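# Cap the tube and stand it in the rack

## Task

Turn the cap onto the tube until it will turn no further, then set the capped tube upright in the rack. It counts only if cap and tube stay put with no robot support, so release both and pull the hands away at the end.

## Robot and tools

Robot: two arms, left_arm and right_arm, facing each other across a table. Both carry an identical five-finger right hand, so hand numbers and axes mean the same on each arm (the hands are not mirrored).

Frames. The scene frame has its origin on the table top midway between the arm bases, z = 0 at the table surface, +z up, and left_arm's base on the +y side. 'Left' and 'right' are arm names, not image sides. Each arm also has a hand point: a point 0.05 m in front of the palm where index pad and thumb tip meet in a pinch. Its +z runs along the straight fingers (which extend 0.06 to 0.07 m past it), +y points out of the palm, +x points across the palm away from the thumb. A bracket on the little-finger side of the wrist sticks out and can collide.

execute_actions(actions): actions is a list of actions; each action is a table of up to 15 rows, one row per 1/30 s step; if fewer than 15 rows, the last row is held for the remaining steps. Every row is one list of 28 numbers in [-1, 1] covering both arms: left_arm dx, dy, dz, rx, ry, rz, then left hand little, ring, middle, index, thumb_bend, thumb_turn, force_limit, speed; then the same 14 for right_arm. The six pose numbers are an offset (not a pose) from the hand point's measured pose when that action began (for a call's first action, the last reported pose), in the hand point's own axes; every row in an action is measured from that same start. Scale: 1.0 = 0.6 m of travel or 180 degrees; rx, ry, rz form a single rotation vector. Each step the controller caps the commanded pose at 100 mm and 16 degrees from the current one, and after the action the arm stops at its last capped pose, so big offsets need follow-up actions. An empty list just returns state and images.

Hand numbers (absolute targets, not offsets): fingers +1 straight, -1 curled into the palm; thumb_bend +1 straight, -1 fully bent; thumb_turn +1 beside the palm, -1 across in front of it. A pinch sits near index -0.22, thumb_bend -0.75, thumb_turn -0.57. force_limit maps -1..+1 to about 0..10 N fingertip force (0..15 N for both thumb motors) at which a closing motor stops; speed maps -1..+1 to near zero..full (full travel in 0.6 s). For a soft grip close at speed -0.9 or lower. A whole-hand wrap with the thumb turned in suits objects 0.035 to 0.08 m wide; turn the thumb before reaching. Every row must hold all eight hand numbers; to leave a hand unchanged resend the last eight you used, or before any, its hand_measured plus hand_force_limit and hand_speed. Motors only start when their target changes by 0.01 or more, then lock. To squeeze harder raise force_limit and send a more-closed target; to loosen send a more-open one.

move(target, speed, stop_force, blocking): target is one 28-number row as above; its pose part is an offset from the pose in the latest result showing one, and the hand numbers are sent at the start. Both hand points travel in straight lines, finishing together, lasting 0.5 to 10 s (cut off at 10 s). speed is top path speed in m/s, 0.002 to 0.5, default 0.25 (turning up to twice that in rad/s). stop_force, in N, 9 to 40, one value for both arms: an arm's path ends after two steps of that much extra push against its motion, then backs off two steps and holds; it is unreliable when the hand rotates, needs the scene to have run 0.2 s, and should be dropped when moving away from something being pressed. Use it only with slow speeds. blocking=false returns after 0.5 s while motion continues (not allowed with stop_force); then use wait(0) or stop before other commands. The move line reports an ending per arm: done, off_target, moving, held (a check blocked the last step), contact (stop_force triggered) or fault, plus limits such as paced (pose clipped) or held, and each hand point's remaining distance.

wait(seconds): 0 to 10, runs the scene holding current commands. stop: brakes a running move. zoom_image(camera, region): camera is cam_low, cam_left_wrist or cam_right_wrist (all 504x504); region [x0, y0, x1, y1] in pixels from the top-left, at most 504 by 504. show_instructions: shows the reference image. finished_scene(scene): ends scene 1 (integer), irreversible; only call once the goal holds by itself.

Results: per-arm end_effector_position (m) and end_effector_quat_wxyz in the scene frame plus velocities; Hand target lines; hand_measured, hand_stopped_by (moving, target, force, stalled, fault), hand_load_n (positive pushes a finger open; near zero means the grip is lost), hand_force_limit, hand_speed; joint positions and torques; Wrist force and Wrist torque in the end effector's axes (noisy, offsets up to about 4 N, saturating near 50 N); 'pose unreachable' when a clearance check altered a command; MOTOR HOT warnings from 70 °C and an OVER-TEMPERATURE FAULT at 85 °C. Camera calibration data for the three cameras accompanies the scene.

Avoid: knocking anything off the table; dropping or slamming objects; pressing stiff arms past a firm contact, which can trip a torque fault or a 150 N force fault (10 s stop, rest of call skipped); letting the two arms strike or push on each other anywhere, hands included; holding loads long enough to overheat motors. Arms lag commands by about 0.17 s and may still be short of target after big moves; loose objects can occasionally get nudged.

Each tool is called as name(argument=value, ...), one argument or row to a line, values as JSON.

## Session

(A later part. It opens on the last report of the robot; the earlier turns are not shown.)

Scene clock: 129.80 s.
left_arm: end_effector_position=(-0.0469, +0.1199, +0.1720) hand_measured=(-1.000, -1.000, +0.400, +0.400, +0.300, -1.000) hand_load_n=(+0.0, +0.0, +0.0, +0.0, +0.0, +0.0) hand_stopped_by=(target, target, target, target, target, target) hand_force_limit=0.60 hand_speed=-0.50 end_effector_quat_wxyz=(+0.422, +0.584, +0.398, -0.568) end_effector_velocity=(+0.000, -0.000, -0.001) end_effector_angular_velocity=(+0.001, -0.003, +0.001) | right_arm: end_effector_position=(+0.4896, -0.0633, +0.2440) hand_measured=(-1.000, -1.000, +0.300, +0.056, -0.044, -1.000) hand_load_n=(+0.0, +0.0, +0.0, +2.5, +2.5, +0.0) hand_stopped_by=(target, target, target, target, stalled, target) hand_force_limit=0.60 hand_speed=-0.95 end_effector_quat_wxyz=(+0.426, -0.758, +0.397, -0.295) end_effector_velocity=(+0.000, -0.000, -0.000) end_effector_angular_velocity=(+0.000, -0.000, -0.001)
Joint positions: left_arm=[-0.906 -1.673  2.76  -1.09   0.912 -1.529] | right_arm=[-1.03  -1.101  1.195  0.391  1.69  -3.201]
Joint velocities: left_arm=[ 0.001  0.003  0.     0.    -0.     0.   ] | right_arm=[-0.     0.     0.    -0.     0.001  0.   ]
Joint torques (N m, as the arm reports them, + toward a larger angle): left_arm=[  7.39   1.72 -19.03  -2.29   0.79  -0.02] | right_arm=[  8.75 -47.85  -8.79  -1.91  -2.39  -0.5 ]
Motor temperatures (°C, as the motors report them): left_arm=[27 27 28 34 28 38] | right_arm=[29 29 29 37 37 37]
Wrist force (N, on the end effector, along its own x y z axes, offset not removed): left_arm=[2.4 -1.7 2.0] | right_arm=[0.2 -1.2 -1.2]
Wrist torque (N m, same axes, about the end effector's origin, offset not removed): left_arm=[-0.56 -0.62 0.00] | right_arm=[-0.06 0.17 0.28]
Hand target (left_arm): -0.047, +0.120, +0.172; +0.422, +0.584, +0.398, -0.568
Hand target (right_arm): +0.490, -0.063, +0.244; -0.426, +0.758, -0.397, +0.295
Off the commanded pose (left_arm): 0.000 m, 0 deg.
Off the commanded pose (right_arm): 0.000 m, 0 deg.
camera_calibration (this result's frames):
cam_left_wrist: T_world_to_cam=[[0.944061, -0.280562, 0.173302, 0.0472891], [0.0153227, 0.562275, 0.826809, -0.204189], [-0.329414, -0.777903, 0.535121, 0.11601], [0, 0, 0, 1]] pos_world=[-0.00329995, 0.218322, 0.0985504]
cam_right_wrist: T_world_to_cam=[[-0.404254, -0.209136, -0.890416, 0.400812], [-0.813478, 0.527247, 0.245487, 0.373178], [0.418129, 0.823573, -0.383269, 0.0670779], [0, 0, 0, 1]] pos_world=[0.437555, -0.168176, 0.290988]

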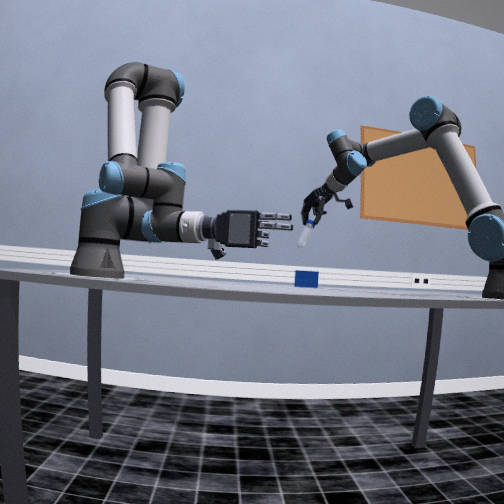

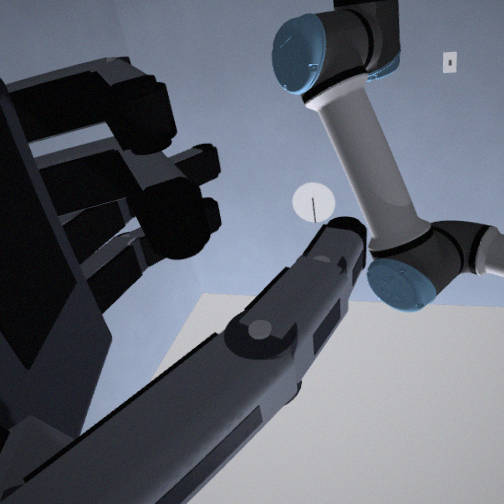

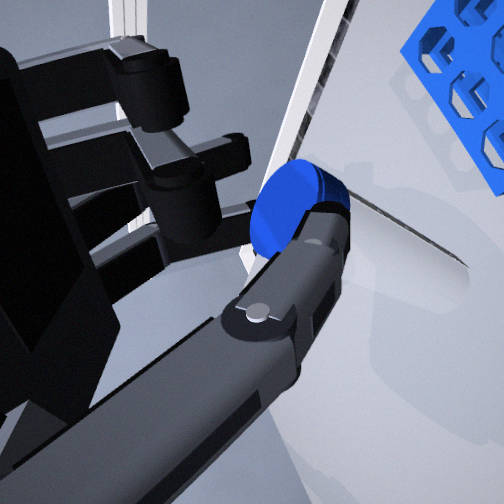

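execute_actions(
  actions=[
    [[0,0,0,0,0,0,-1,-1,0.4,0.4,0.3,-1,0.6,-0.5,0,0,0,0,0,0,-1,-1,0.3,0.04,-0.06,-1,0.6,-0.95]],
  ],
)

move(
  target=[0,0,0,0,0,0,-1,-1,0.4,0.4,0.3,-1,0.6,-0.5,0.055,-0.038,0.085,0,0.055,-0.097,-1,-1,0.3,0.04,-0.06,-1,0.6,-0.95],
  speed=0.06,
)

zoom_image(
  camera="cam_low",
  region=[260,190,360,300],
)

Scene clock: 130.73 s.
left_arm: end_effector_position=(-0.0469, +0.1199, +0.1720) hand_measured=(-1.000, -1.000, +0.400, +0.400, +0.300, -1.000) hand_load_n=(+0.0, +0.0, +0.0, +0.0, +0.0, +0.0) hand_stopped_by=(target, target, target, target, target, target) hand_force_limit=0.60 hand_speed=-0.50 end_effector_quat_wxyz=(+0.422, +0.584, +0.398, -0.568) end_effector_velocity=(+0.000, -0.000, -0.000) end_effector_angular_velocity=(+0.001, -0.001, +0.000) | right_arm: end_effector_position=(+0.4896, -0.0633, +0.2440) hand_measured=(-1.000, -1.000, +0.300, +0.042, -0.044, -1.000) hand_load_n=(+0.0, +0.0, +0.0, +5.5, +5.5, -0.5) hand_stopped_by=(target, target, target, target, stalled, target) hand_force_limit=0.60 hand_speed=-0.95 end_effector_quat_wxyz=(+0.426, -0.758, +0.397, -0.295) end_effector_velocity=(+0.000, +0.000, -0.001) end_effector_angular_velocity=(-0.001, +0.001, -0.000)
Joint positions: left_arm=[-0.906 -1.673  2.76  -1.09   0.912 -1.529] | right_arm=[-1.03  -1.101  1.195  0.391  1.69  -3.201]
Joint velocities: left_arm=[ 0.001  0.002 -0.     0.     0.    -0.   ] | right_arm=[ 0.     0.001  0.    -0.     0.    -0.   ]
Joint torques (N m, as the arm reports them, + toward a larger angle): left_arm=[  7.43   0.87 -17.55  -2.2    0.68  -0.06] | right_arm=[  9.25 -47.48  -8.43  -1.94  -2.42  -0.57]
Motor temperatures (°C, as the motors report them): left_arm=[27 27 28 34 28 38] | right_arm=[29 29 29 37 37 37]
Wrist force (N, on the end effector, along its own x y z axes, offset not removed): left_arm=[-0.3 -0.5 0.7] | right_arm=[-0.6 1.5 3.4]
Wrist torque (N m, same axes, about the end effector's origin, offset not removed): left_arm=[-0.34 -0.17 -0.10] | right_arm=[0.17 0.24 0.14]
Hand target (left_arm): -0.047, +0.120, +0.172; +0.422, +0.584, +0.398, -0.568
Hand target (right_arm): +0.490, -0.063, +0.244; -0.426, +0.758, -0.397, +0.295
Off the commanded pose (left_arm): 0.000 m, 0 deg.
Off the commanded pose (right_arm): 0.000 m, 0 deg.
camera_calibration (this result's frames):
cam_left_wrist: T_world_to_cam=[[0.944061, -0.280562, 0.173302, 0.0472891], [0.0153227, 0.562275, 0.826809, -0.204188], [-0.329414, -0.777903, 0.535121, 0.11601], [0, 0, 0, 1]] pos_world=[-0.00329996, 0.218322, 0.0985504]
cam_right_wrist: T_world_to_cam=[[-0.404254, -0.209136, -0.890416, 0.400812], [-0.813478, 0.527247, 0.245488, 0.373178], [0.418129, 0.823574, -0.383269, 0.0670778], [0, 0, 0, 1]] pos_world=[0.437555, -0.168176, 0.290988]

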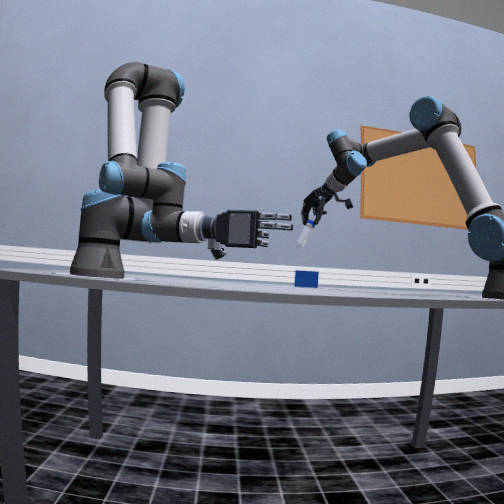

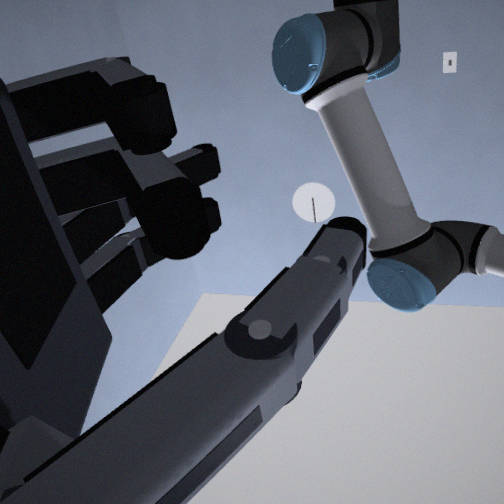

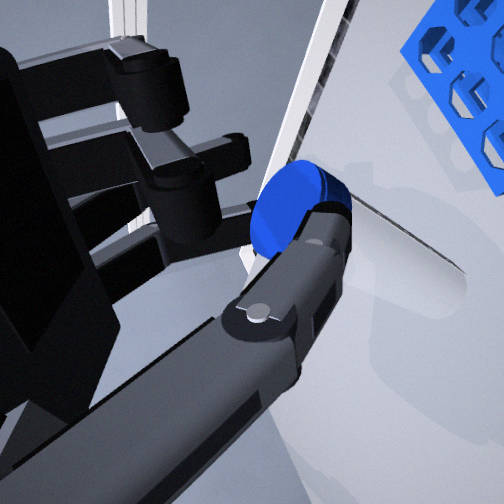

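Scene clock: 134.00 s.
left_arm: end_effector_position=(-0.0469, +0.1199, +0.1720) hand_measured=(-1.000, -1.000, +0.400, +0.400, +0.300, -1.000) hand_load_n=(+0.0, +0.0, +0.0, +0.0, +0.0, +0.0) hand_stopped_by=(target, target, target, target, target, target) hand_force_limit=0.60 hand_speed=-0.50 end_effector_quat_wxyz=(+0.422, +0.584, +0.398, -0.568) end_effector_velocity=(-0.000, +0.000, +0.001) end_effector_angular_velocity=(-0.001, +0.002, -0.000) | right_arm: end_effector_position=(+0.5543, -0.0632, +0.2439) hand_measured=(-1.000, -1.000, +0.300, +0.042, -0.044, -1.000) hand_load_n=(+0.0, +0.0, +0.0, +5.5, +5.5, -0.5) hand_stopped_by=(target, target, target, target, stalled, target) hand_force_limit=0.60 hand_speed=-0.95 end_effector_quat_wxyz=(+0.341, -0.781, +0.313, -0.419) end_effector_velocity=(+0.002, +0.001, +0.000) end_effector_angular_velocity=(-0.007, -0.005, +0.001)
Joint positions: left_arm=[-0.906 -1.673  2.76  -1.09   0.912 -1.529] | right_arm=[-0.99  -0.938  0.954  0.438  1.894 -3.495]
Joint velocities: left_arm=[-0.    -0.002 -0.     0.    -0.    -0.   ] | right_arm=[ 0.001  0.005 -0.008  0.     0.004 -0.009]
Joint torques (N m, as the arm reports them, + toward a larger angle): left_arm=[  6.96   0.84 -17.49  -2.27   0.62  -0.1 ] | right_arm=[  9.4  -36.9  -32.99   1.62   2.99  -2.31]
Motor temperatures (°C, as the motors report them): left_arm=[27 27 28 34 28 38] | right_arm=[29 29 29 37 37 37]
Wrist force (N, on the end effector, along its own x y z axes, offset not removed): left_arm=[1.8 -2.6 1.6] | right_arm=[1.4 1.0 -0.6]
Wrist torque (N m, same axes, about the end effector's origin, offset not removed): left_arm=[-0.74 -0.48 -0.02] | right_arm=[0.42 -0.25 0.24]
Hand target (left_arm): -0.047, +0.120, +0.172; +0.422, +0.584, +0.398, -0.568
Hand target (right_arm): +0.554, -0.063, +0.244; -0.341, +0.781, -0.313, +0.420
Off the commanded pose (left_arm): 0.000 m, 0 deg.
Off the commanded pose (right_arm): 0.000 m, 0 deg.
move: done
camera_calibration (this result's frames):
cam_left_wrist: T_world_to_cam=[[0.944061, -0.280562, 0.173302, 0.0472892], [0.0153227, 0.562275, 0.826809, -0.204188], [-0.329414, -0.777902, 0.535121, 0.11601], [0, 0, 0, 1]] pos_world=[-0.00330001, 0.218322, 0.0985504]
cam_right_wrist: T_world_to_cam=[[-0.249594, -0.468048, -0.847722, 0.314396], [-0.823745, 0.56284, -0.0682231, 0.510193], [0.509064, 0.681279, -0.526035, 0.0153069], [0, 0, 0, 1]] pos_world=[0.490948, -0.150433, 0.309379]

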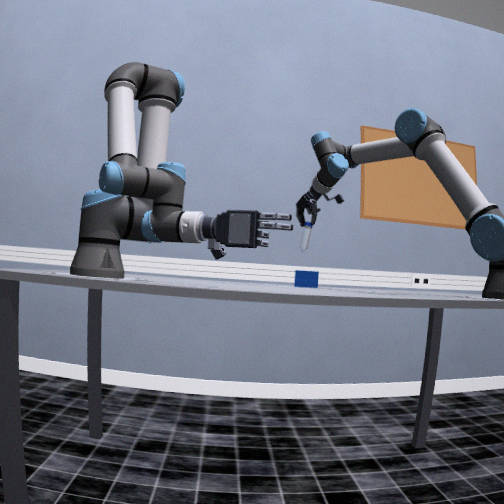

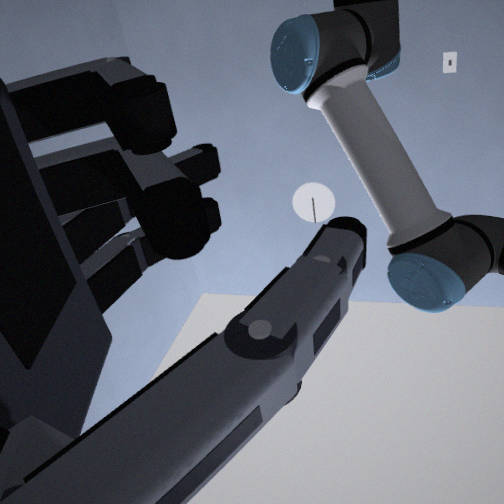

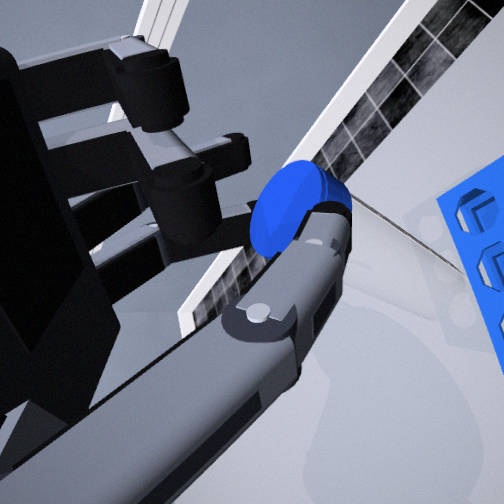

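Region (260, 190, 360, 300) of cam_low's 504x504 image, scaled by 4.582, with more detail than that image has; it fills the left 458 columns of this view, and the rest is white.

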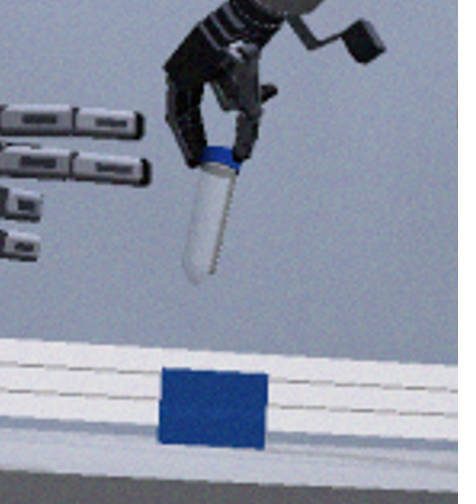

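move(
  target=[0,0,0,0,0,0,-1,-1,0.4,0.4,0.3,-1,0.6,-0.5,-0.063,0.0615,0.036,0,0.025,-0.044,-1,-1,0.3,0.04,-0.06,-1,0.6,-0.95],
  speed=0.04,
)

zoom_image(
  camera="cam_low",
  region=[260,190,360,300],
)

zoom_image(
  camera="cam_right_wrist",
  region=[304,150,504,400],
)

Scene clock: 136.60 s.
left_arm: end_effector_position=(-0.0469, +0.1199, +0.1720) hand_measured=(-1.000, -1.000, +0.400, +0.400, +0.300, -1.000) hand_load_n=(+0.0, +0.0, +0.0, +0.0, +0.0, +0.0) hand_stopped_by=(target, target, target, target, target, target) hand_force_limit=0.60 hand_speed=-0.50 end_effector_quat_wxyz=(+0.422, +0.584, +0.398, -0.568) end_effector_velocity=(-0.000, -0.000, -0.000) end_effector_angular_velocity=(+0.001, -0.001, -0.000) | right_arm: end_effector_position=(+0.5484, -0.0492, +0.1891) hand_measured=(-1.000, -1.000, +0.300, +0.042, -0.044, -1.000) hand_load_n=(+0.0, +0.0, +0.0, +5.5, +5.5, -0.5) hand_stopped_by=(target, target, target, target, stalled, target) hand_force_limit=0.60 hand_speed=-0.95 end_effector_quat_wxyz=(+0.299, -0.784, +0.272, -0.472) end_effector_velocity=(-0.000, +0.001, -0.003) end_effector_angular_velocity=(-0.005, -0.003, -0.000)
Joint positions: left_arm=[-0.906 -1.673  2.76  -1.09   0.912 -1.529] | right_arm=[-0.923 -0.88   1.021  0.291  2.026 -3.614]
Joint velocities: left_arm=[-0.     0.001 -0.    -0.    -0.    -0.   ] | right_arm=[ 0.003  0.003  0.003 -0.007  0.005 -0.004]
Joint torques (N m, as the arm reports them, + toward a larger angle): left_arm=[  7.09   0.39 -19.4   -2.18   0.85  -0.08] | right_arm=[  9.74 -39.91  -7.81  -1.9    3.16  -2.44]
Motor temperatures (°C, as the motors report them): left_arm=[27 27 28 34 28 38] | right_arm=[29 29 29 37 37 37]
Wrist force (N, on the end effector, along its own x y z axes, offset not removed): left_arm=[2.4 -0.9 1.1] | right_arm=[-1.3 -3.7 -2.3]
Wrist torque (N m, same axes, about the end effector's origin, offset not removed): left_arm=[-0.48 -0.57 0.07] | right_arm=[-0.39 0.48 -0.31]
Hand target (left_arm): -0.047, +0.120, +0.172; +0.422, +0.584, +0.398, -0.568
Hand target (right_arm): +0.548, -0.049, +0.189; -0.299, +0.784, -0.272, +0.472
Off the commanded pose (left_arm): 0.000 m, 0 deg.
Off the commanded pose (right_arm): 0.000 m, 0 deg.
move: done
camera_calibration (this result's frames):
cam_left_wrist: T_world_to_cam=[[0.944061, -0.280562, 0.173302, 0.0472891], [0.0153227, 0.562275, 0.826809, -0.204188], [-0.329414, -0.777903, 0.535121, 0.11601], [0, 0, 0, 1]] pos_world=[-0.00329994, 0.218322, 0.0985504]
cam_right_wrist: T_world_to_cam=[[-0.185039, -0.578377, -0.794507, 0.222163], [-0.809575, 0.548018, -0.210392, 0.512111], [0.55709, 0.604282, -0.569644, -0.0419182], [0, 0, 0, 1]] pos_world=[0.479053, -0.126822, 0.260375]

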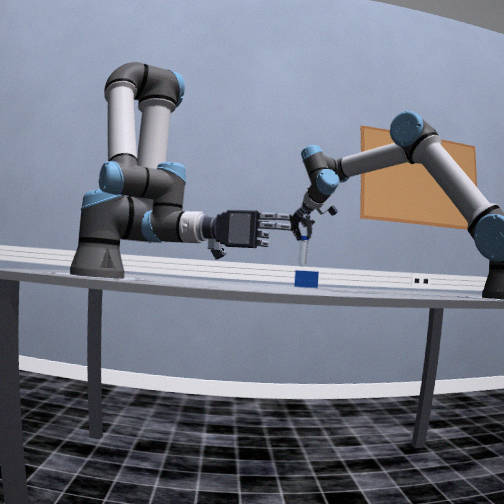

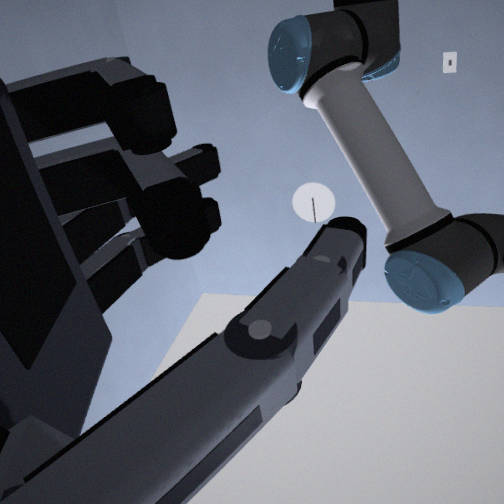

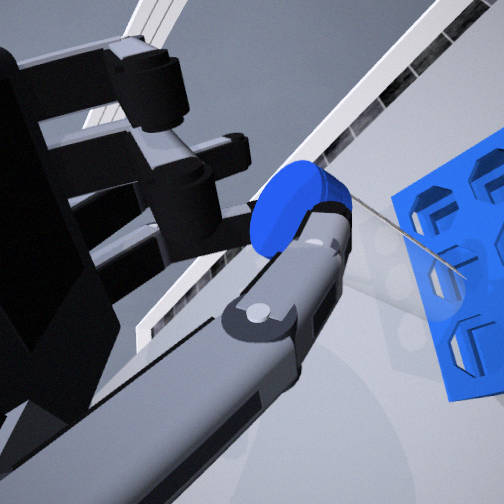

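Region (260, 190, 360, 300) of cam_low's 504x504 image, scaled by 4.582, with more detail than that image has; it fills the left 458 columns of this view, and the rest is white.

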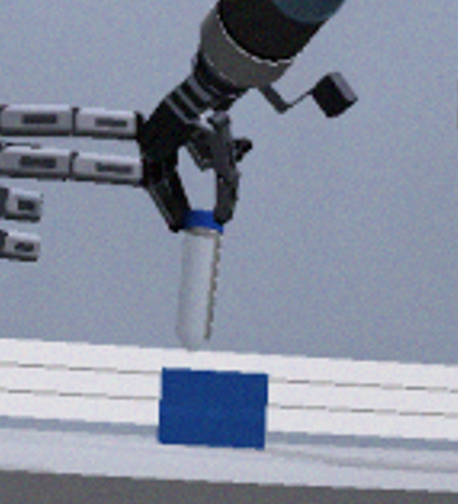

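Region (304, 150, 504, 400) of cam_right_wrist's 504x504 image, scaled by 2.016, with more detail than that image has; it fills the left 403 columns of this view, and the rest is white.

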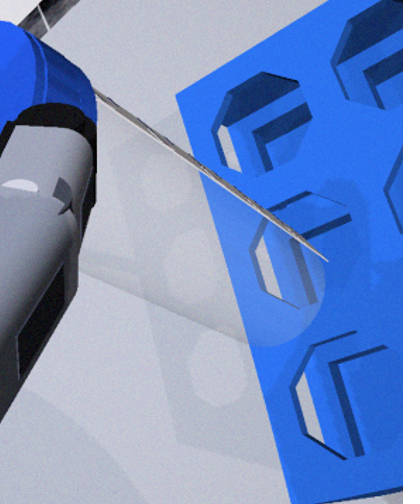

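move(
  target=[0,0,0,0,0,0,-1,-1,0.4,0.4,0.3,-1,0.6,-0.5,-0.005,0.0087,0.011,0.0276,0.0263,-0.0083,-1,-1,0.3,0.04,-0.06,-1,0.6,-0.95],
  speed=0.04,
)

zoom_image(
  camera="cam_right_wrist",
  region=[304,150,504,400],
)

Scene clock: 138.67 s.
left_arm: end_effector_position=(-0.0469, +0.1199, +0.1720) hand_measured=(-1.000, -1.000, +0.400, +0.400, +0.300, -1.000) hand_load_n=(+0.0, +0.0, +0.0, +0.0, +0.0, +0.0) hand_stopped_by=(target, target, target, target, target, target) hand_force_limit=0.60 hand_speed=-0.50 end_effector_quat_wxyz=(+0.422, +0.584, +0.398, -0.568) end_effector_velocity=(+0.000, +0.000, +0.000) end_effector_angular_velocity=(-0.001, +0.000, +0.000) | right_arm: end_effector_position=(+0.5523, -0.0492, +0.1812) hand_measured=(-1.000, -1.000, +0.300, +0.042, -0.044, -1.000) hand_load_n=(+0.0, +0.0, +0.0, +5.5, +5.5, -0.5) hand_stopped_by=(target, target, target, target, stalled, target) hand_force_limit=0.60 hand_speed=-0.95 end_effector_quat_wxyz=(+0.314, -0.754, +0.253, -0.519) end_effector_velocity=(+0.000, -0.000, -0.001) end_effector_angular_velocity=(+0.000, -0.014, -0.000)
Joint positions: left_arm=[-0.906 -1.673  2.76  -1.09   0.912 -1.529] | right_arm=[-0.908 -0.917  1.158  0.064  2.069 -3.693]
Joint velocities: left_arm=[-0.    -0.002  0.     0.    -0.     0.001] | right_arm=[ 0.002 -0.004  0.016 -0.026  0.005 -0.009]
Joint torques (N m, as the arm reports them, + toward a larger angle): left_arm=[  6.75   0.48 -18.39  -2.27   0.79  -0.07] | right_arm=[  9.17 -54.21  -8.66  -2.44   3.26  -2.34]
Motor temperatures (°C, as the motors report them): left_arm=[27 27 28 34 28 38] | right_arm=[29 29 29 37 37 37]
Wrist force (N, on the end effector, along its own x y z axes, offset not removed): left_arm=[0.8 -2.2 1.2] | right_arm=[-2.1 1.1 -2.0]
Wrist torque (N m, same axes, about the end effector's origin, offset not removed): left_arm=[-0.67 -0.32 -0.04] | right_arm=[0.32 0.43 0.21]
Hand target (left_arm): -0.047, +0.120, +0.172; +0.422, +0.584, +0.398, -0.568
Hand target (right_arm): +0.552, -0.049, +0.181; -0.315, +0.753, -0.253, +0.519
Off the commanded pose (left_arm): 0.000 m, 0 deg.
Off the commanded pose (right_arm): 0.000 m, 0 deg.
move: done
camera_calibration (this result's frames):
cam_left_wrist: T_world_to_cam=[[0.944061, -0.280562, 0.173302, 0.047289], [0.0153224, 0.562275, 0.826809, -0.204188], [-0.329414, -0.777903, 0.53512, 0.11601], [0, 0, 0, 1]] pos_world=[-0.00329988, 0.218322, 0.0985504]
cam_right_wrist: T_world_to_cam=[[-0.0878836, -0.578558, -0.810893, 0.165927], [-0.778097, 0.548144, -0.306762, 0.513706], [0.621966, 0.603994, -0.498347, -0.0973433], [0, 0, 0, 1]] pos_world=[0.474839, -0.126792, 0.243624]

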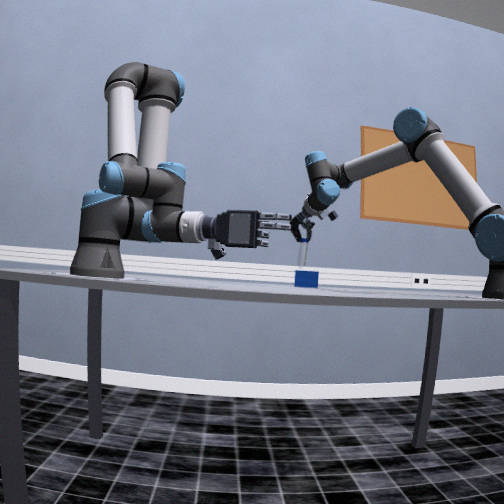

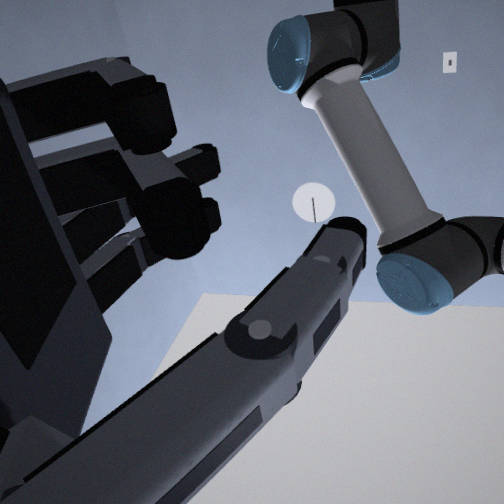

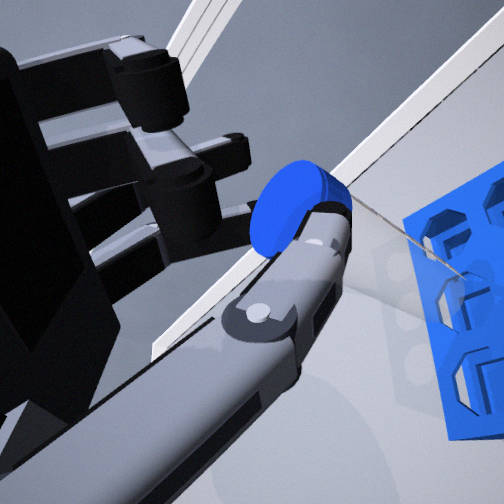

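Region (304, 150, 504, 400) of cam_right_wrist's 504x504 image, scaled by 2.016, with more detail than that image has; it fills the left 403 columns of this view, and the rest is white.

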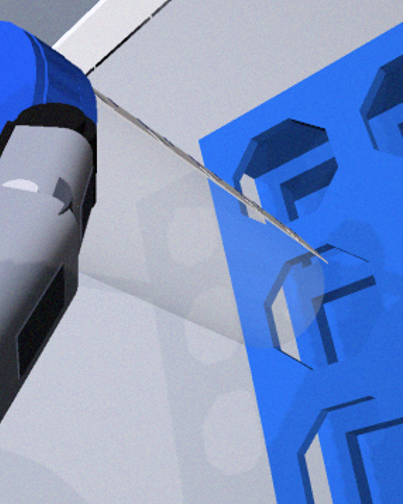

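move(
  target=[0,0,0,0,0,0,-1,-1,0.4,0.4,0.3,-1,0.6,-0.5,-0.0237,0.033,0.0103,0,0,0,-1,-1,0.3,0.04,-0.06,-1,0.6,-0.95],
  speed=0.015,
)

zoom_image(
  camera="cam_right_wrist",
  region=[304,150,504,400],
)

Scene clock: 140.80 s.
left_arm: end_effector_position=(-0.0469, +0.1199, +0.1720) hand_measured=(-1.000, -1.000, +0.400, +0.400, +0.300, -1.000) hand_load_n=(+0.0, +0.0, +0.0, +0.0, +0.0, +0.0) hand_stopped_by=(target, target, target, target, target, target) hand_force_limit=0.60 hand_speed=-0.50 end_effector_quat_wxyz=(+0.422, +0.584, +0.398, -0.568) end_effector_velocity=(+0.000, +0.000, +0.000) end_effector_angular_velocity=(-0.000, +0.000, +0.000) | right_arm: end_effector_position=(+0.5523, -0.0511, +0.1564) hand_measured=(-1.000, -1.000, +0.300, +0.042, -0.044, -1.000) hand_load_n=(+0.0, +0.0, +0.0, +5.5, +5.5, -0.5) hand_stopped_by=(target, target, target, target, stalled, target) hand_force_limit=0.60 hand_speed=-0.95 end_effector_quat_wxyz=(+0.314, -0.754, +0.253, -0.519) end_effector_velocity=(+0.000, -0.000, -0.003) end_effector_angular_velocity=(+0.002, +0.001, -0.001)
Joint positions: left_arm=[-0.906 -1.673  2.76  -1.09   0.912 -1.529] | right_arm=[-0.911 -0.904  1.202  0.007  2.066 -3.694]
Joint velocities: left_arm=[ 0.    -0.001  0.     0.    -0.    -0.   ] | right_arm=[-0.     0.003  0.004 -0.006  0.     0.003]
Joint torques (N m, as the arm reports them, + toward a larger angle): left_arm=[  7.33   0.91 -18.84  -2.42   0.76   0.14] | right_arm=[-10.48 -37.94  -8.85  -2.29  -2.35   2.04]
Motor temperatures (°C, as the motors report them): left_arm=[27 27 28 34 28 38] | right_arm=[29 29 29 37 37 37]
Wrist force (N, on the end effector, along its own x y z axes, offset not removed): left_arm=[0.4 -0.5 0.0] | right_arm=[-1.1 -1.7 -3.7]
Wrist torque (N m, same axes, about the end effector's origin, offset not removed): left_arm=[-0.32 -0.21 -0.01] | right_arm=[-0.05 0.68 0.11]
Hand target (left_arm): -0.047, +0.120, +0.172; +0.422, +0.584, +0.398, -0.568
Hand target (right_arm): +0.552, -0.051, +0.156; -0.314, +0.754, -0.253, +0.519
Off the commanded pose (left_arm): 0.000 m, 0 deg.
Off the commanded pose (right_arm): 0.000 m, 0 deg.
move: done
camera_calibration (this result's frames):
cam_left_wrist: T_world_to_cam=[[0.944061, -0.280562, 0.173302, 0.0472891], [0.0153225, 0.562275, 0.826809, -0.204188], [-0.329414, -0.777903, 0.535121, 0.11601], [0, 0, 0, 1]] pos_world=[-0.00329991, 0.218322, 0.0985504]
cam_right_wrist: T_world_to_cam=[[-0.0879011, -0.578557, -0.810892, 0.144677], [-0.778094, 0.548154, -0.306753, 0.507106], [0.621968, 0.603986, -0.498355, -0.1085], [0, 0, 0, 1]] pos_world=[0.474777, -0.128736, 0.218802]

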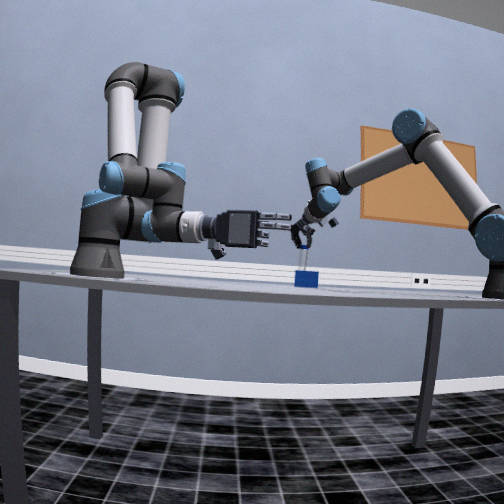

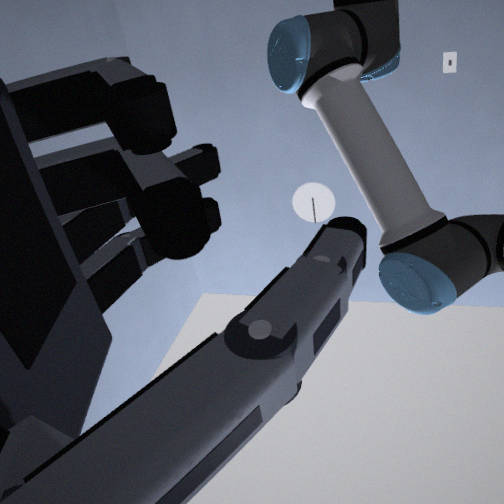

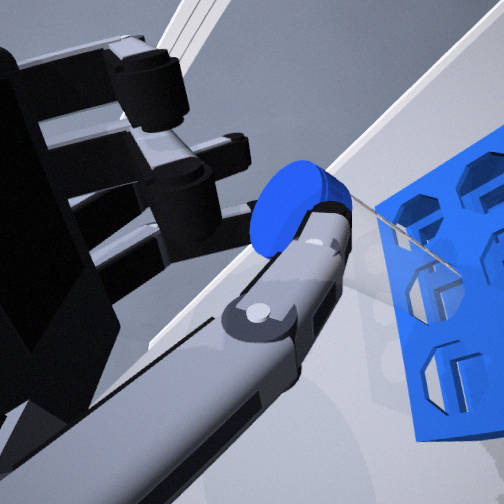

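Region (304, 150, 504, 400) of cam_right_wrist's 504x504 image, scaled by 2.016, with more detail than that image has; it fills the left 403 columns of this view, and the rest is white.

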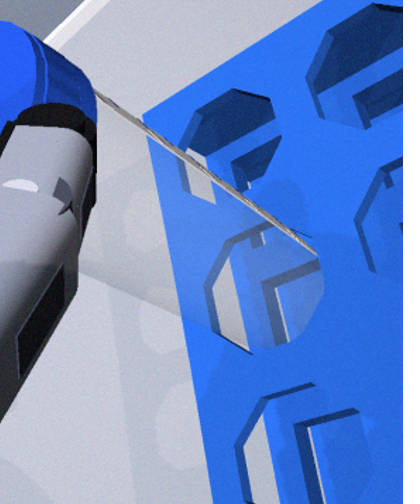

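In.

move(
  target=[0,0,0,0,0,0,-1,-1,0.4,0.4,0.3,-1,0.6,-0.5,-0.031,0.037,0.013,0,0,0,-1,-1,0.3,0.04,-0.06,-1,0.6,-0.95],
  speed=0.015,
)

execute_actions(
  actions=[
    [[0,0,0,0,0,0,-1,-1,0.4,0.4,0.3,-1,0.6,-0.5,0,0,0,0,0,0,-1,-1,0.3,0.3,0.25,-1,0.6,-0.5]],
  ],
)

move(
  target=[0,0,0,0,0,0,-1,-1,0.4,0.4,0.3,-1,0.6,-0.5,0.125,-0.147,-0.053,0,0,0,-1,-1,0.3,0.3,0.25,-1,0.6,-0.5],
  speed=0.08,
)

zoom_image(
  camera="cam_low",
  region=[260,190,360,300],
)

Scene clock: 143.33 s.
left_arm: end_effector_position=(-0.0469, +0.1199, +0.1720) hand_measured=(-1.000, -1.000, +0.400, +0.400, +0.300, -1.000) hand_load_n=(+0.0, +0.0, +0.0, +0.0, +0.0, +0.0) hand_stopped_by=(target, target, target, target, target, target) hand_force_limit=0.60 hand_speed=-0.50 end_effector_quat_wxyz=(+0.422, +0.584, +0.398, -0.568) end_effector_velocity=(+0.000, -0.000, +0.000) end_effector_angular_velocity=(-0.000, -0.000, +0.000) | right_arm: end_effector_position=(+0.5521, -0.0512, +0.1266) hand_measured=(-1.000, -1.000, +0.300, +0.042, -0.044, -1.000) hand_load_n=(+0.0, +0.0, +0.0, +7.0, +2.5, -2.5) hand_stopped_by=(target, target, target, target, stalled, target) hand_force_limit=0.60 hand_speed=-0.95 end_effector_quat_wxyz=(+0.315, -0.754, +0.253, -0.519) end_effector_velocity=(+0.000, +0.000, -0.001) end_effector_angular_velocity=(+0.000, -0.001, +0.001)
Joint positions: left_arm=[-0.906 -1.673  2.76  -1.09   0.912 -1.529] | right_arm=[-0.911 -0.88   1.242 -0.056  2.066 -3.694]
Joint velocities: left_arm=[ 0.    -0.     0.    -0.     0.     0.001] | right_arm=[-0.     0.001  0.002 -0.004 -0.001 -0.001]
Joint torques (N m, as the arm reports them, + toward a larger angle): left_arm=[  6.52   1.38 -18.31  -2.47   0.8   -0.06] | right_arm=[  0.19 -30.39  -2.84  -0.85   3.1    1.44]
Motor temperatures (°C, as the motors report them): left_arm=[27 27 28 34 28 38] | right_arm=[29 29 29 37 37 37]
Wrist force (N, on the end effector, along its own x y z axes, offset not removed): left_arm=[1.4 -0.6 2.0] | right_arm=[5.8 -10.6 -4.0]
Wrist torque (N m, same axes, about the end effector's origin, offset not removed): left_arm=[-0.46 -0.44 0.01] | right_arm=[-0.38 0.18 0.14]
Hand target (left_arm): -0.047, +0.120, +0.172; +0.422, +0.584, +0.398, -0.568
Hand target (right_arm): +0.552, -0.051, +0.126; -0.314, +0.754, -0.253, +0.519
Off the commanded pose (left_arm): 0.000 m, 0 deg.
Off the commanded pose (right_arm): 0.000 m, 0 deg.
move: done
camera_calibration (this result's frames):
cam_left_wrist: T_world_to_cam=[[0.944061, -0.280562, 0.173302, 0.0472891], [0.0153226, 0.562275, 0.826809, -0.204188], [-0.329414, -0.777903, 0.535121, 0.11601], [0, 0, 0, 1]] pos_world=[-0.00329991, 0.218322, 0.0985504]
cam_right_wrist: T_world_to_cam=[[-0.0878668, -0.578487, -0.810945, 0.120455], [-0.77807, 0.548191, -0.306747, 0.497943], [0.622002, 0.604019, -0.498271, -0.123198], [0, 0, 0, 1]] pos_world=[0.474648, -0.128872, 0.189039]

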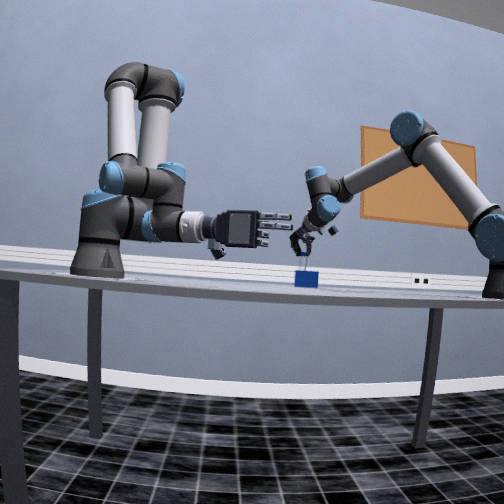

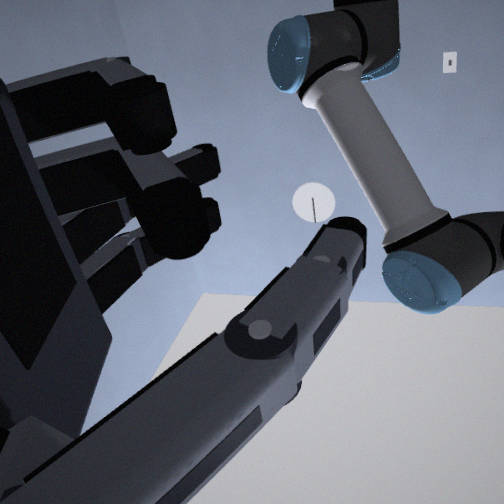

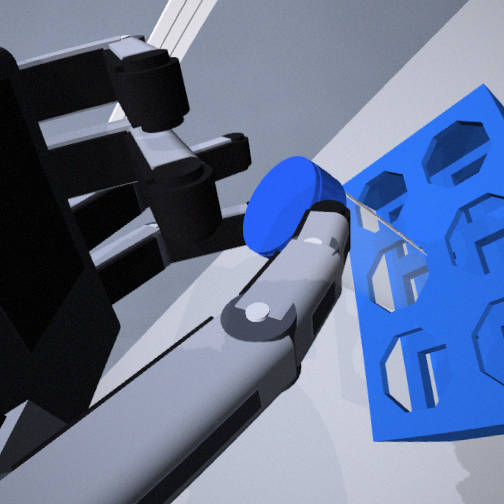

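Scene clock: 143.83 s.
left_arm: end_effector_position=(-0.0469, +0.1199, +0.1720) hand_measured=(-1.000, -1.000, +0.400, +0.400, +0.300, -1.000) hand_load_n=(+0.0, +0.0, +0.0, +0.0, +0.0, +0.0) hand_stopped_by=(target, target, target, target, target, target) hand_force_limit=0.60 hand_speed=-0.50 end_effector_quat_wxyz=(+0.422, +0.584, +0.398, -0.568) end_effector_velocity=(-0.000, +0.000, -0.000) end_effector_angular_velocity=(+0.000, -0.001, -0.000) | right_arm: end_effector_position=(+0.5521, -0.0513, +0.1264) hand_measured=(-1.000, -1.000, +0.300, +0.300, +0.162, -1.000) hand_load_n=(+0.0, +0.0, +0.0, +0.0, +0.0, +0.0) hand_stopped_by=(target, target, target, moving, moving, target) hand_force_limit=0.60 hand_speed=-0.50 end_effector_quat_wxyz=(+0.314, -0.754, +0.253, -0.519) end_effector_velocity=(-0.000, +0.000, +0.000) end_effector_angular_velocity=(-0.002, +0.000, +0.001)
Joint positions: left_arm=[-0.906 -1.673  2.76  -1.09   0.912 -1.529] | right_arm=[-0.911 -0.88   1.242 -0.056  2.066 -3.694]
Joint velocities: left_arm=[0. 0. 0. 0. 0. 0.] | right_arm=[ 0.001 -0.    -0.     0.001 -0.    -0.001]
Joint torques (N m, as the arm reports them, + toward a larger angle): left_arm=[  7.35   0.73 -18.01  -2.3    0.77   0.04] | right_arm=[ -1.02 -50.49 -27.68   1.34   2.53   1.35]
Motor temperatures (°C, as the motors report them): left_arm=[27 27 28 34 28 38] | right_arm=[29 29 29 37 37 37]
Wrist force (N, on the end effector, along its own x y z axes, offset not removed): left_arm=[0.8 -1.4 2.1] | right_arm=[-1.8 -0.3 -0.4]
Wrist torque (N m, same axes, about the end effector's origin, offset not removed): left_arm=[-0.54 -0.42 -0.09] | right_arm=[-0.05 0.52 0.04]
Hand target (left_arm): -0.047, +0.120, +0.172; +0.422, +0.584, +0.398, -0.568
Hand target (right_arm): +0.552, -0.051, +0.127; -0.315, +0.754, -0.253, +0.519
Off the commanded pose (left_arm): 0.000 m, 0 deg.
Off the commanded pose (right_arm): 0.000 m, 0 deg.
camera_calibration (this result's frames):
cam_left_wrist: T_world_to_cam=[[0.944061, -0.280562, 0.173302, 0.0472891], [0.0153224, 0.562275, 0.826809, -0.204188], [-0.329414, -0.777903, 0.535121, 0.11601], [0, 0, 0, 1]] pos_world=[-0.00329996, 0.218322, 0.0985504]
cam_right_wrist: T_world_to_cam=[[-0.0880558, -0.578656, -0.810804, 0.120335], [-0.778135, 0.548134, -0.306685, 0.497893], [0.621894, 0.603909, -0.498539, -0.123161], [0, 0, 0, 1]] pos_world=[0.474617, -0.128901, 0.188864]

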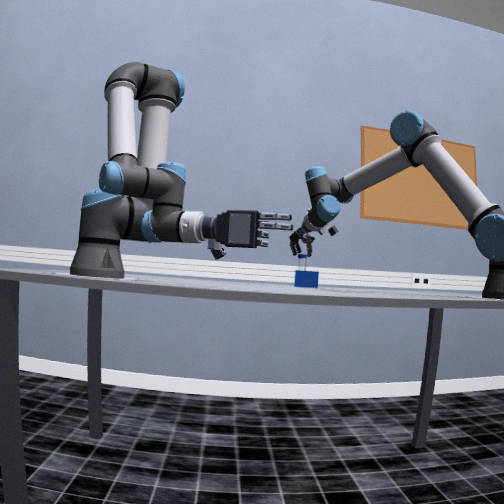

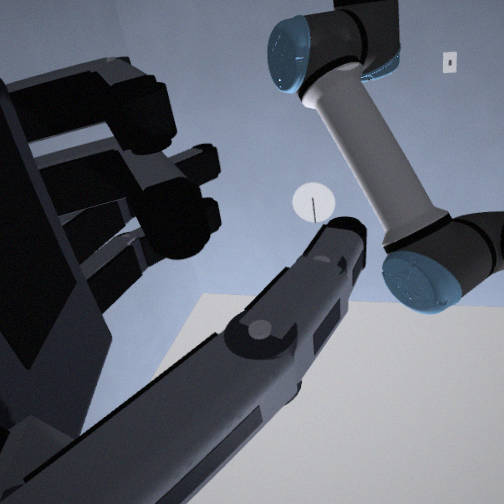

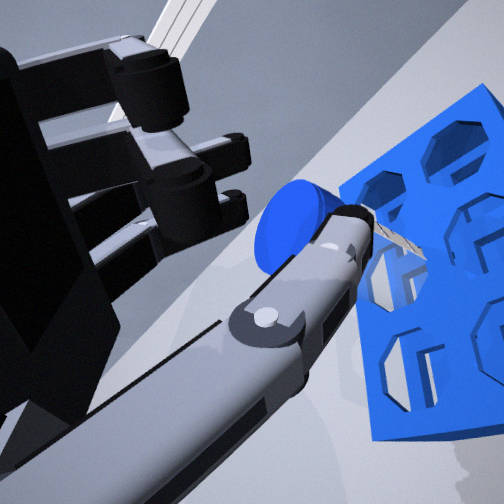

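Scene clock: 145.77 s.
left_arm: end_effector_position=(-0.0469, +0.1199, +0.1720) hand_measured=(-1.000, -1.000, +0.400, +0.400, +0.300, -1.000) hand_load_n=(+0.0, +0.0, +0.0, +0.0, +0.0, +0.0) hand_stopped_by=(target, target, target, target, target, target) hand_force_limit=0.60 hand_speed=-0.50 end_effector_quat_wxyz=(+0.422, +0.584, +0.398, -0.568) end_effector_velocity=(+0.001, -0.000, +0.000) end_effector_angular_velocity=(+0.000, +0.000, +0.001) | right_arm: end_effector_position=(+0.5523, -0.0517, +0.2463) hand_measured=(-1.000, -1.000, +0.300, +0.300, +0.250, -1.000) hand_load_n=(+0.0, +0.0, +0.0, +0.0, +0.0, +0.0) hand_stopped_by=(target, target, target, target, target, target) hand_force_limit=0.60 hand_speed=-0.50 end_effector_quat_wxyz=(+0.314, -0.754, +0.253, -0.519) end_effector_velocity=(+0.000, -0.001, +0.003) end_effector_angular_velocity=(-0.001, +0.000, -0.002)
Joint positions: left_arm=[-0.906 -1.673  2.76  -1.09   0.912 -1.529] | right_arm=[-0.911 -0.951  1.047  0.21   2.066 -3.694]
Joint velocities: left_arm=[ 0.001 -0.     0.     0.    -0.    -0.   ] | right_arm=[-0.    -0.    -0.007  0.008  0.002  0.   ]
Joint torques (N m, as the arm reports them, + toward a larger angle): left_arm=[  7.29   1.51 -17.55  -2.27   0.68  -0.09] | right_arm=[ -7.49 -47.91 -32.4    1.57   2.92   2.16]
Motor temperatures (°C, as the motors report them): left_arm=[27 27 28 34 28 38] | right_arm=[29 29 29 37 37 37]
Wrist force (N, on the end effector, along its own x y z axes, offset not removed): left_arm=[0.5 -0.8 2.0] | right_arm=[2.8 -4.7 -1.5]
Wrist torque (N m, same axes, about the end effector's origin, offset not removed): left_arm=[-0.48 -0.35 -0.07] | right_arm=[-0.23 -0.42 0.24]
Hand target (left_arm): -0.047, +0.120, +0.172; +0.422, +0.584, +0.398, -0.568
Hand target (right_arm): +0.552, -0.052, +0.247; -0.314, +0.754, -0.253, +0.519
Off the commanded pose (left_arm): 0.000 m, 0 deg.
Off the commanded pose (right_arm): 0.000 m, 0 deg.
move: done
camera_calibration (this result's frames):
cam_left_wrist: T_world_to_cam=[[0.944061, -0.280562, 0.173302, 0.047289], [0.0153224, 0.562275, 0.826809, -0.204189], [-0.329414, -0.777903, 0.535121, 0.11601], [0, 0, 0, 1]] pos_world=[-0.00329993, 0.218322, 0.0985504]
cam_right_wrist: T_world_to_cam=[[-0.0878834, -0.578602, -0.810862, 0.217239], [-0.778176, 0.548051, -0.306728, 0.53503], [0.621867, 0.604037, -0.498419, -0.0632825], [0, 0, 0, 1]] pos_world=[0.474792, -0.129303, 0.308718]

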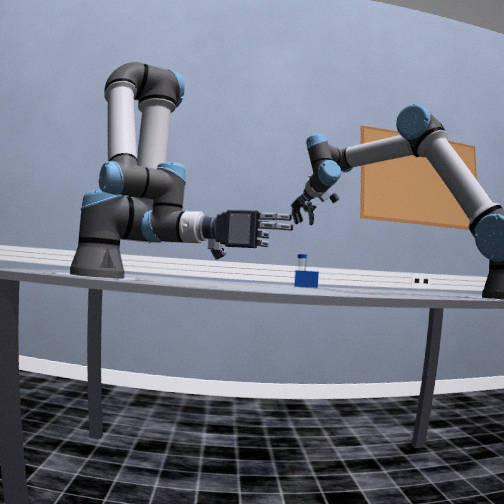

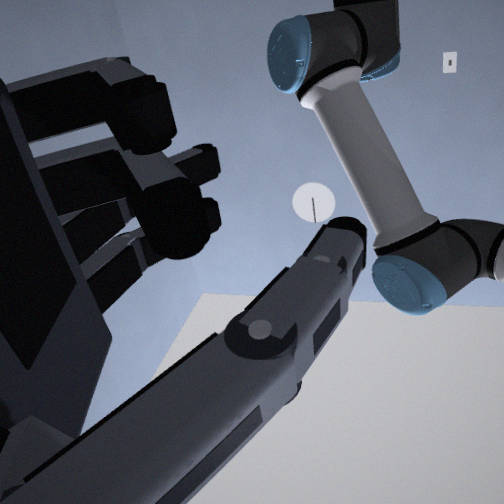

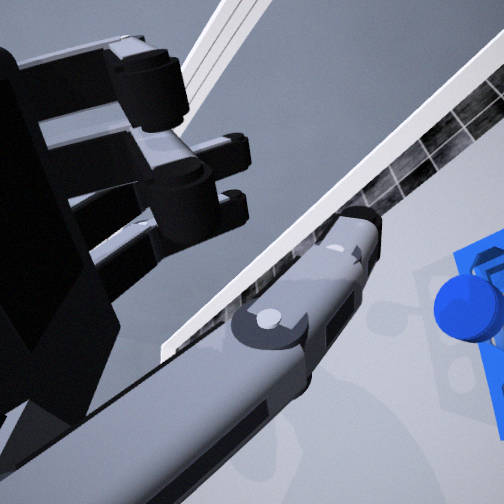

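Region (260, 190, 360, 300) of cam_low's 504x504 image, scaled by 4.582, with more detail than that image has; it fills the left 458 columns of this view, and the rest is white.

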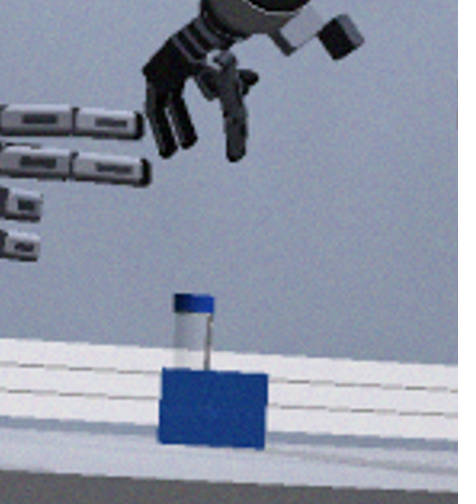

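finished_scene(
  scene=2,
)

The scene is finished: the task was done.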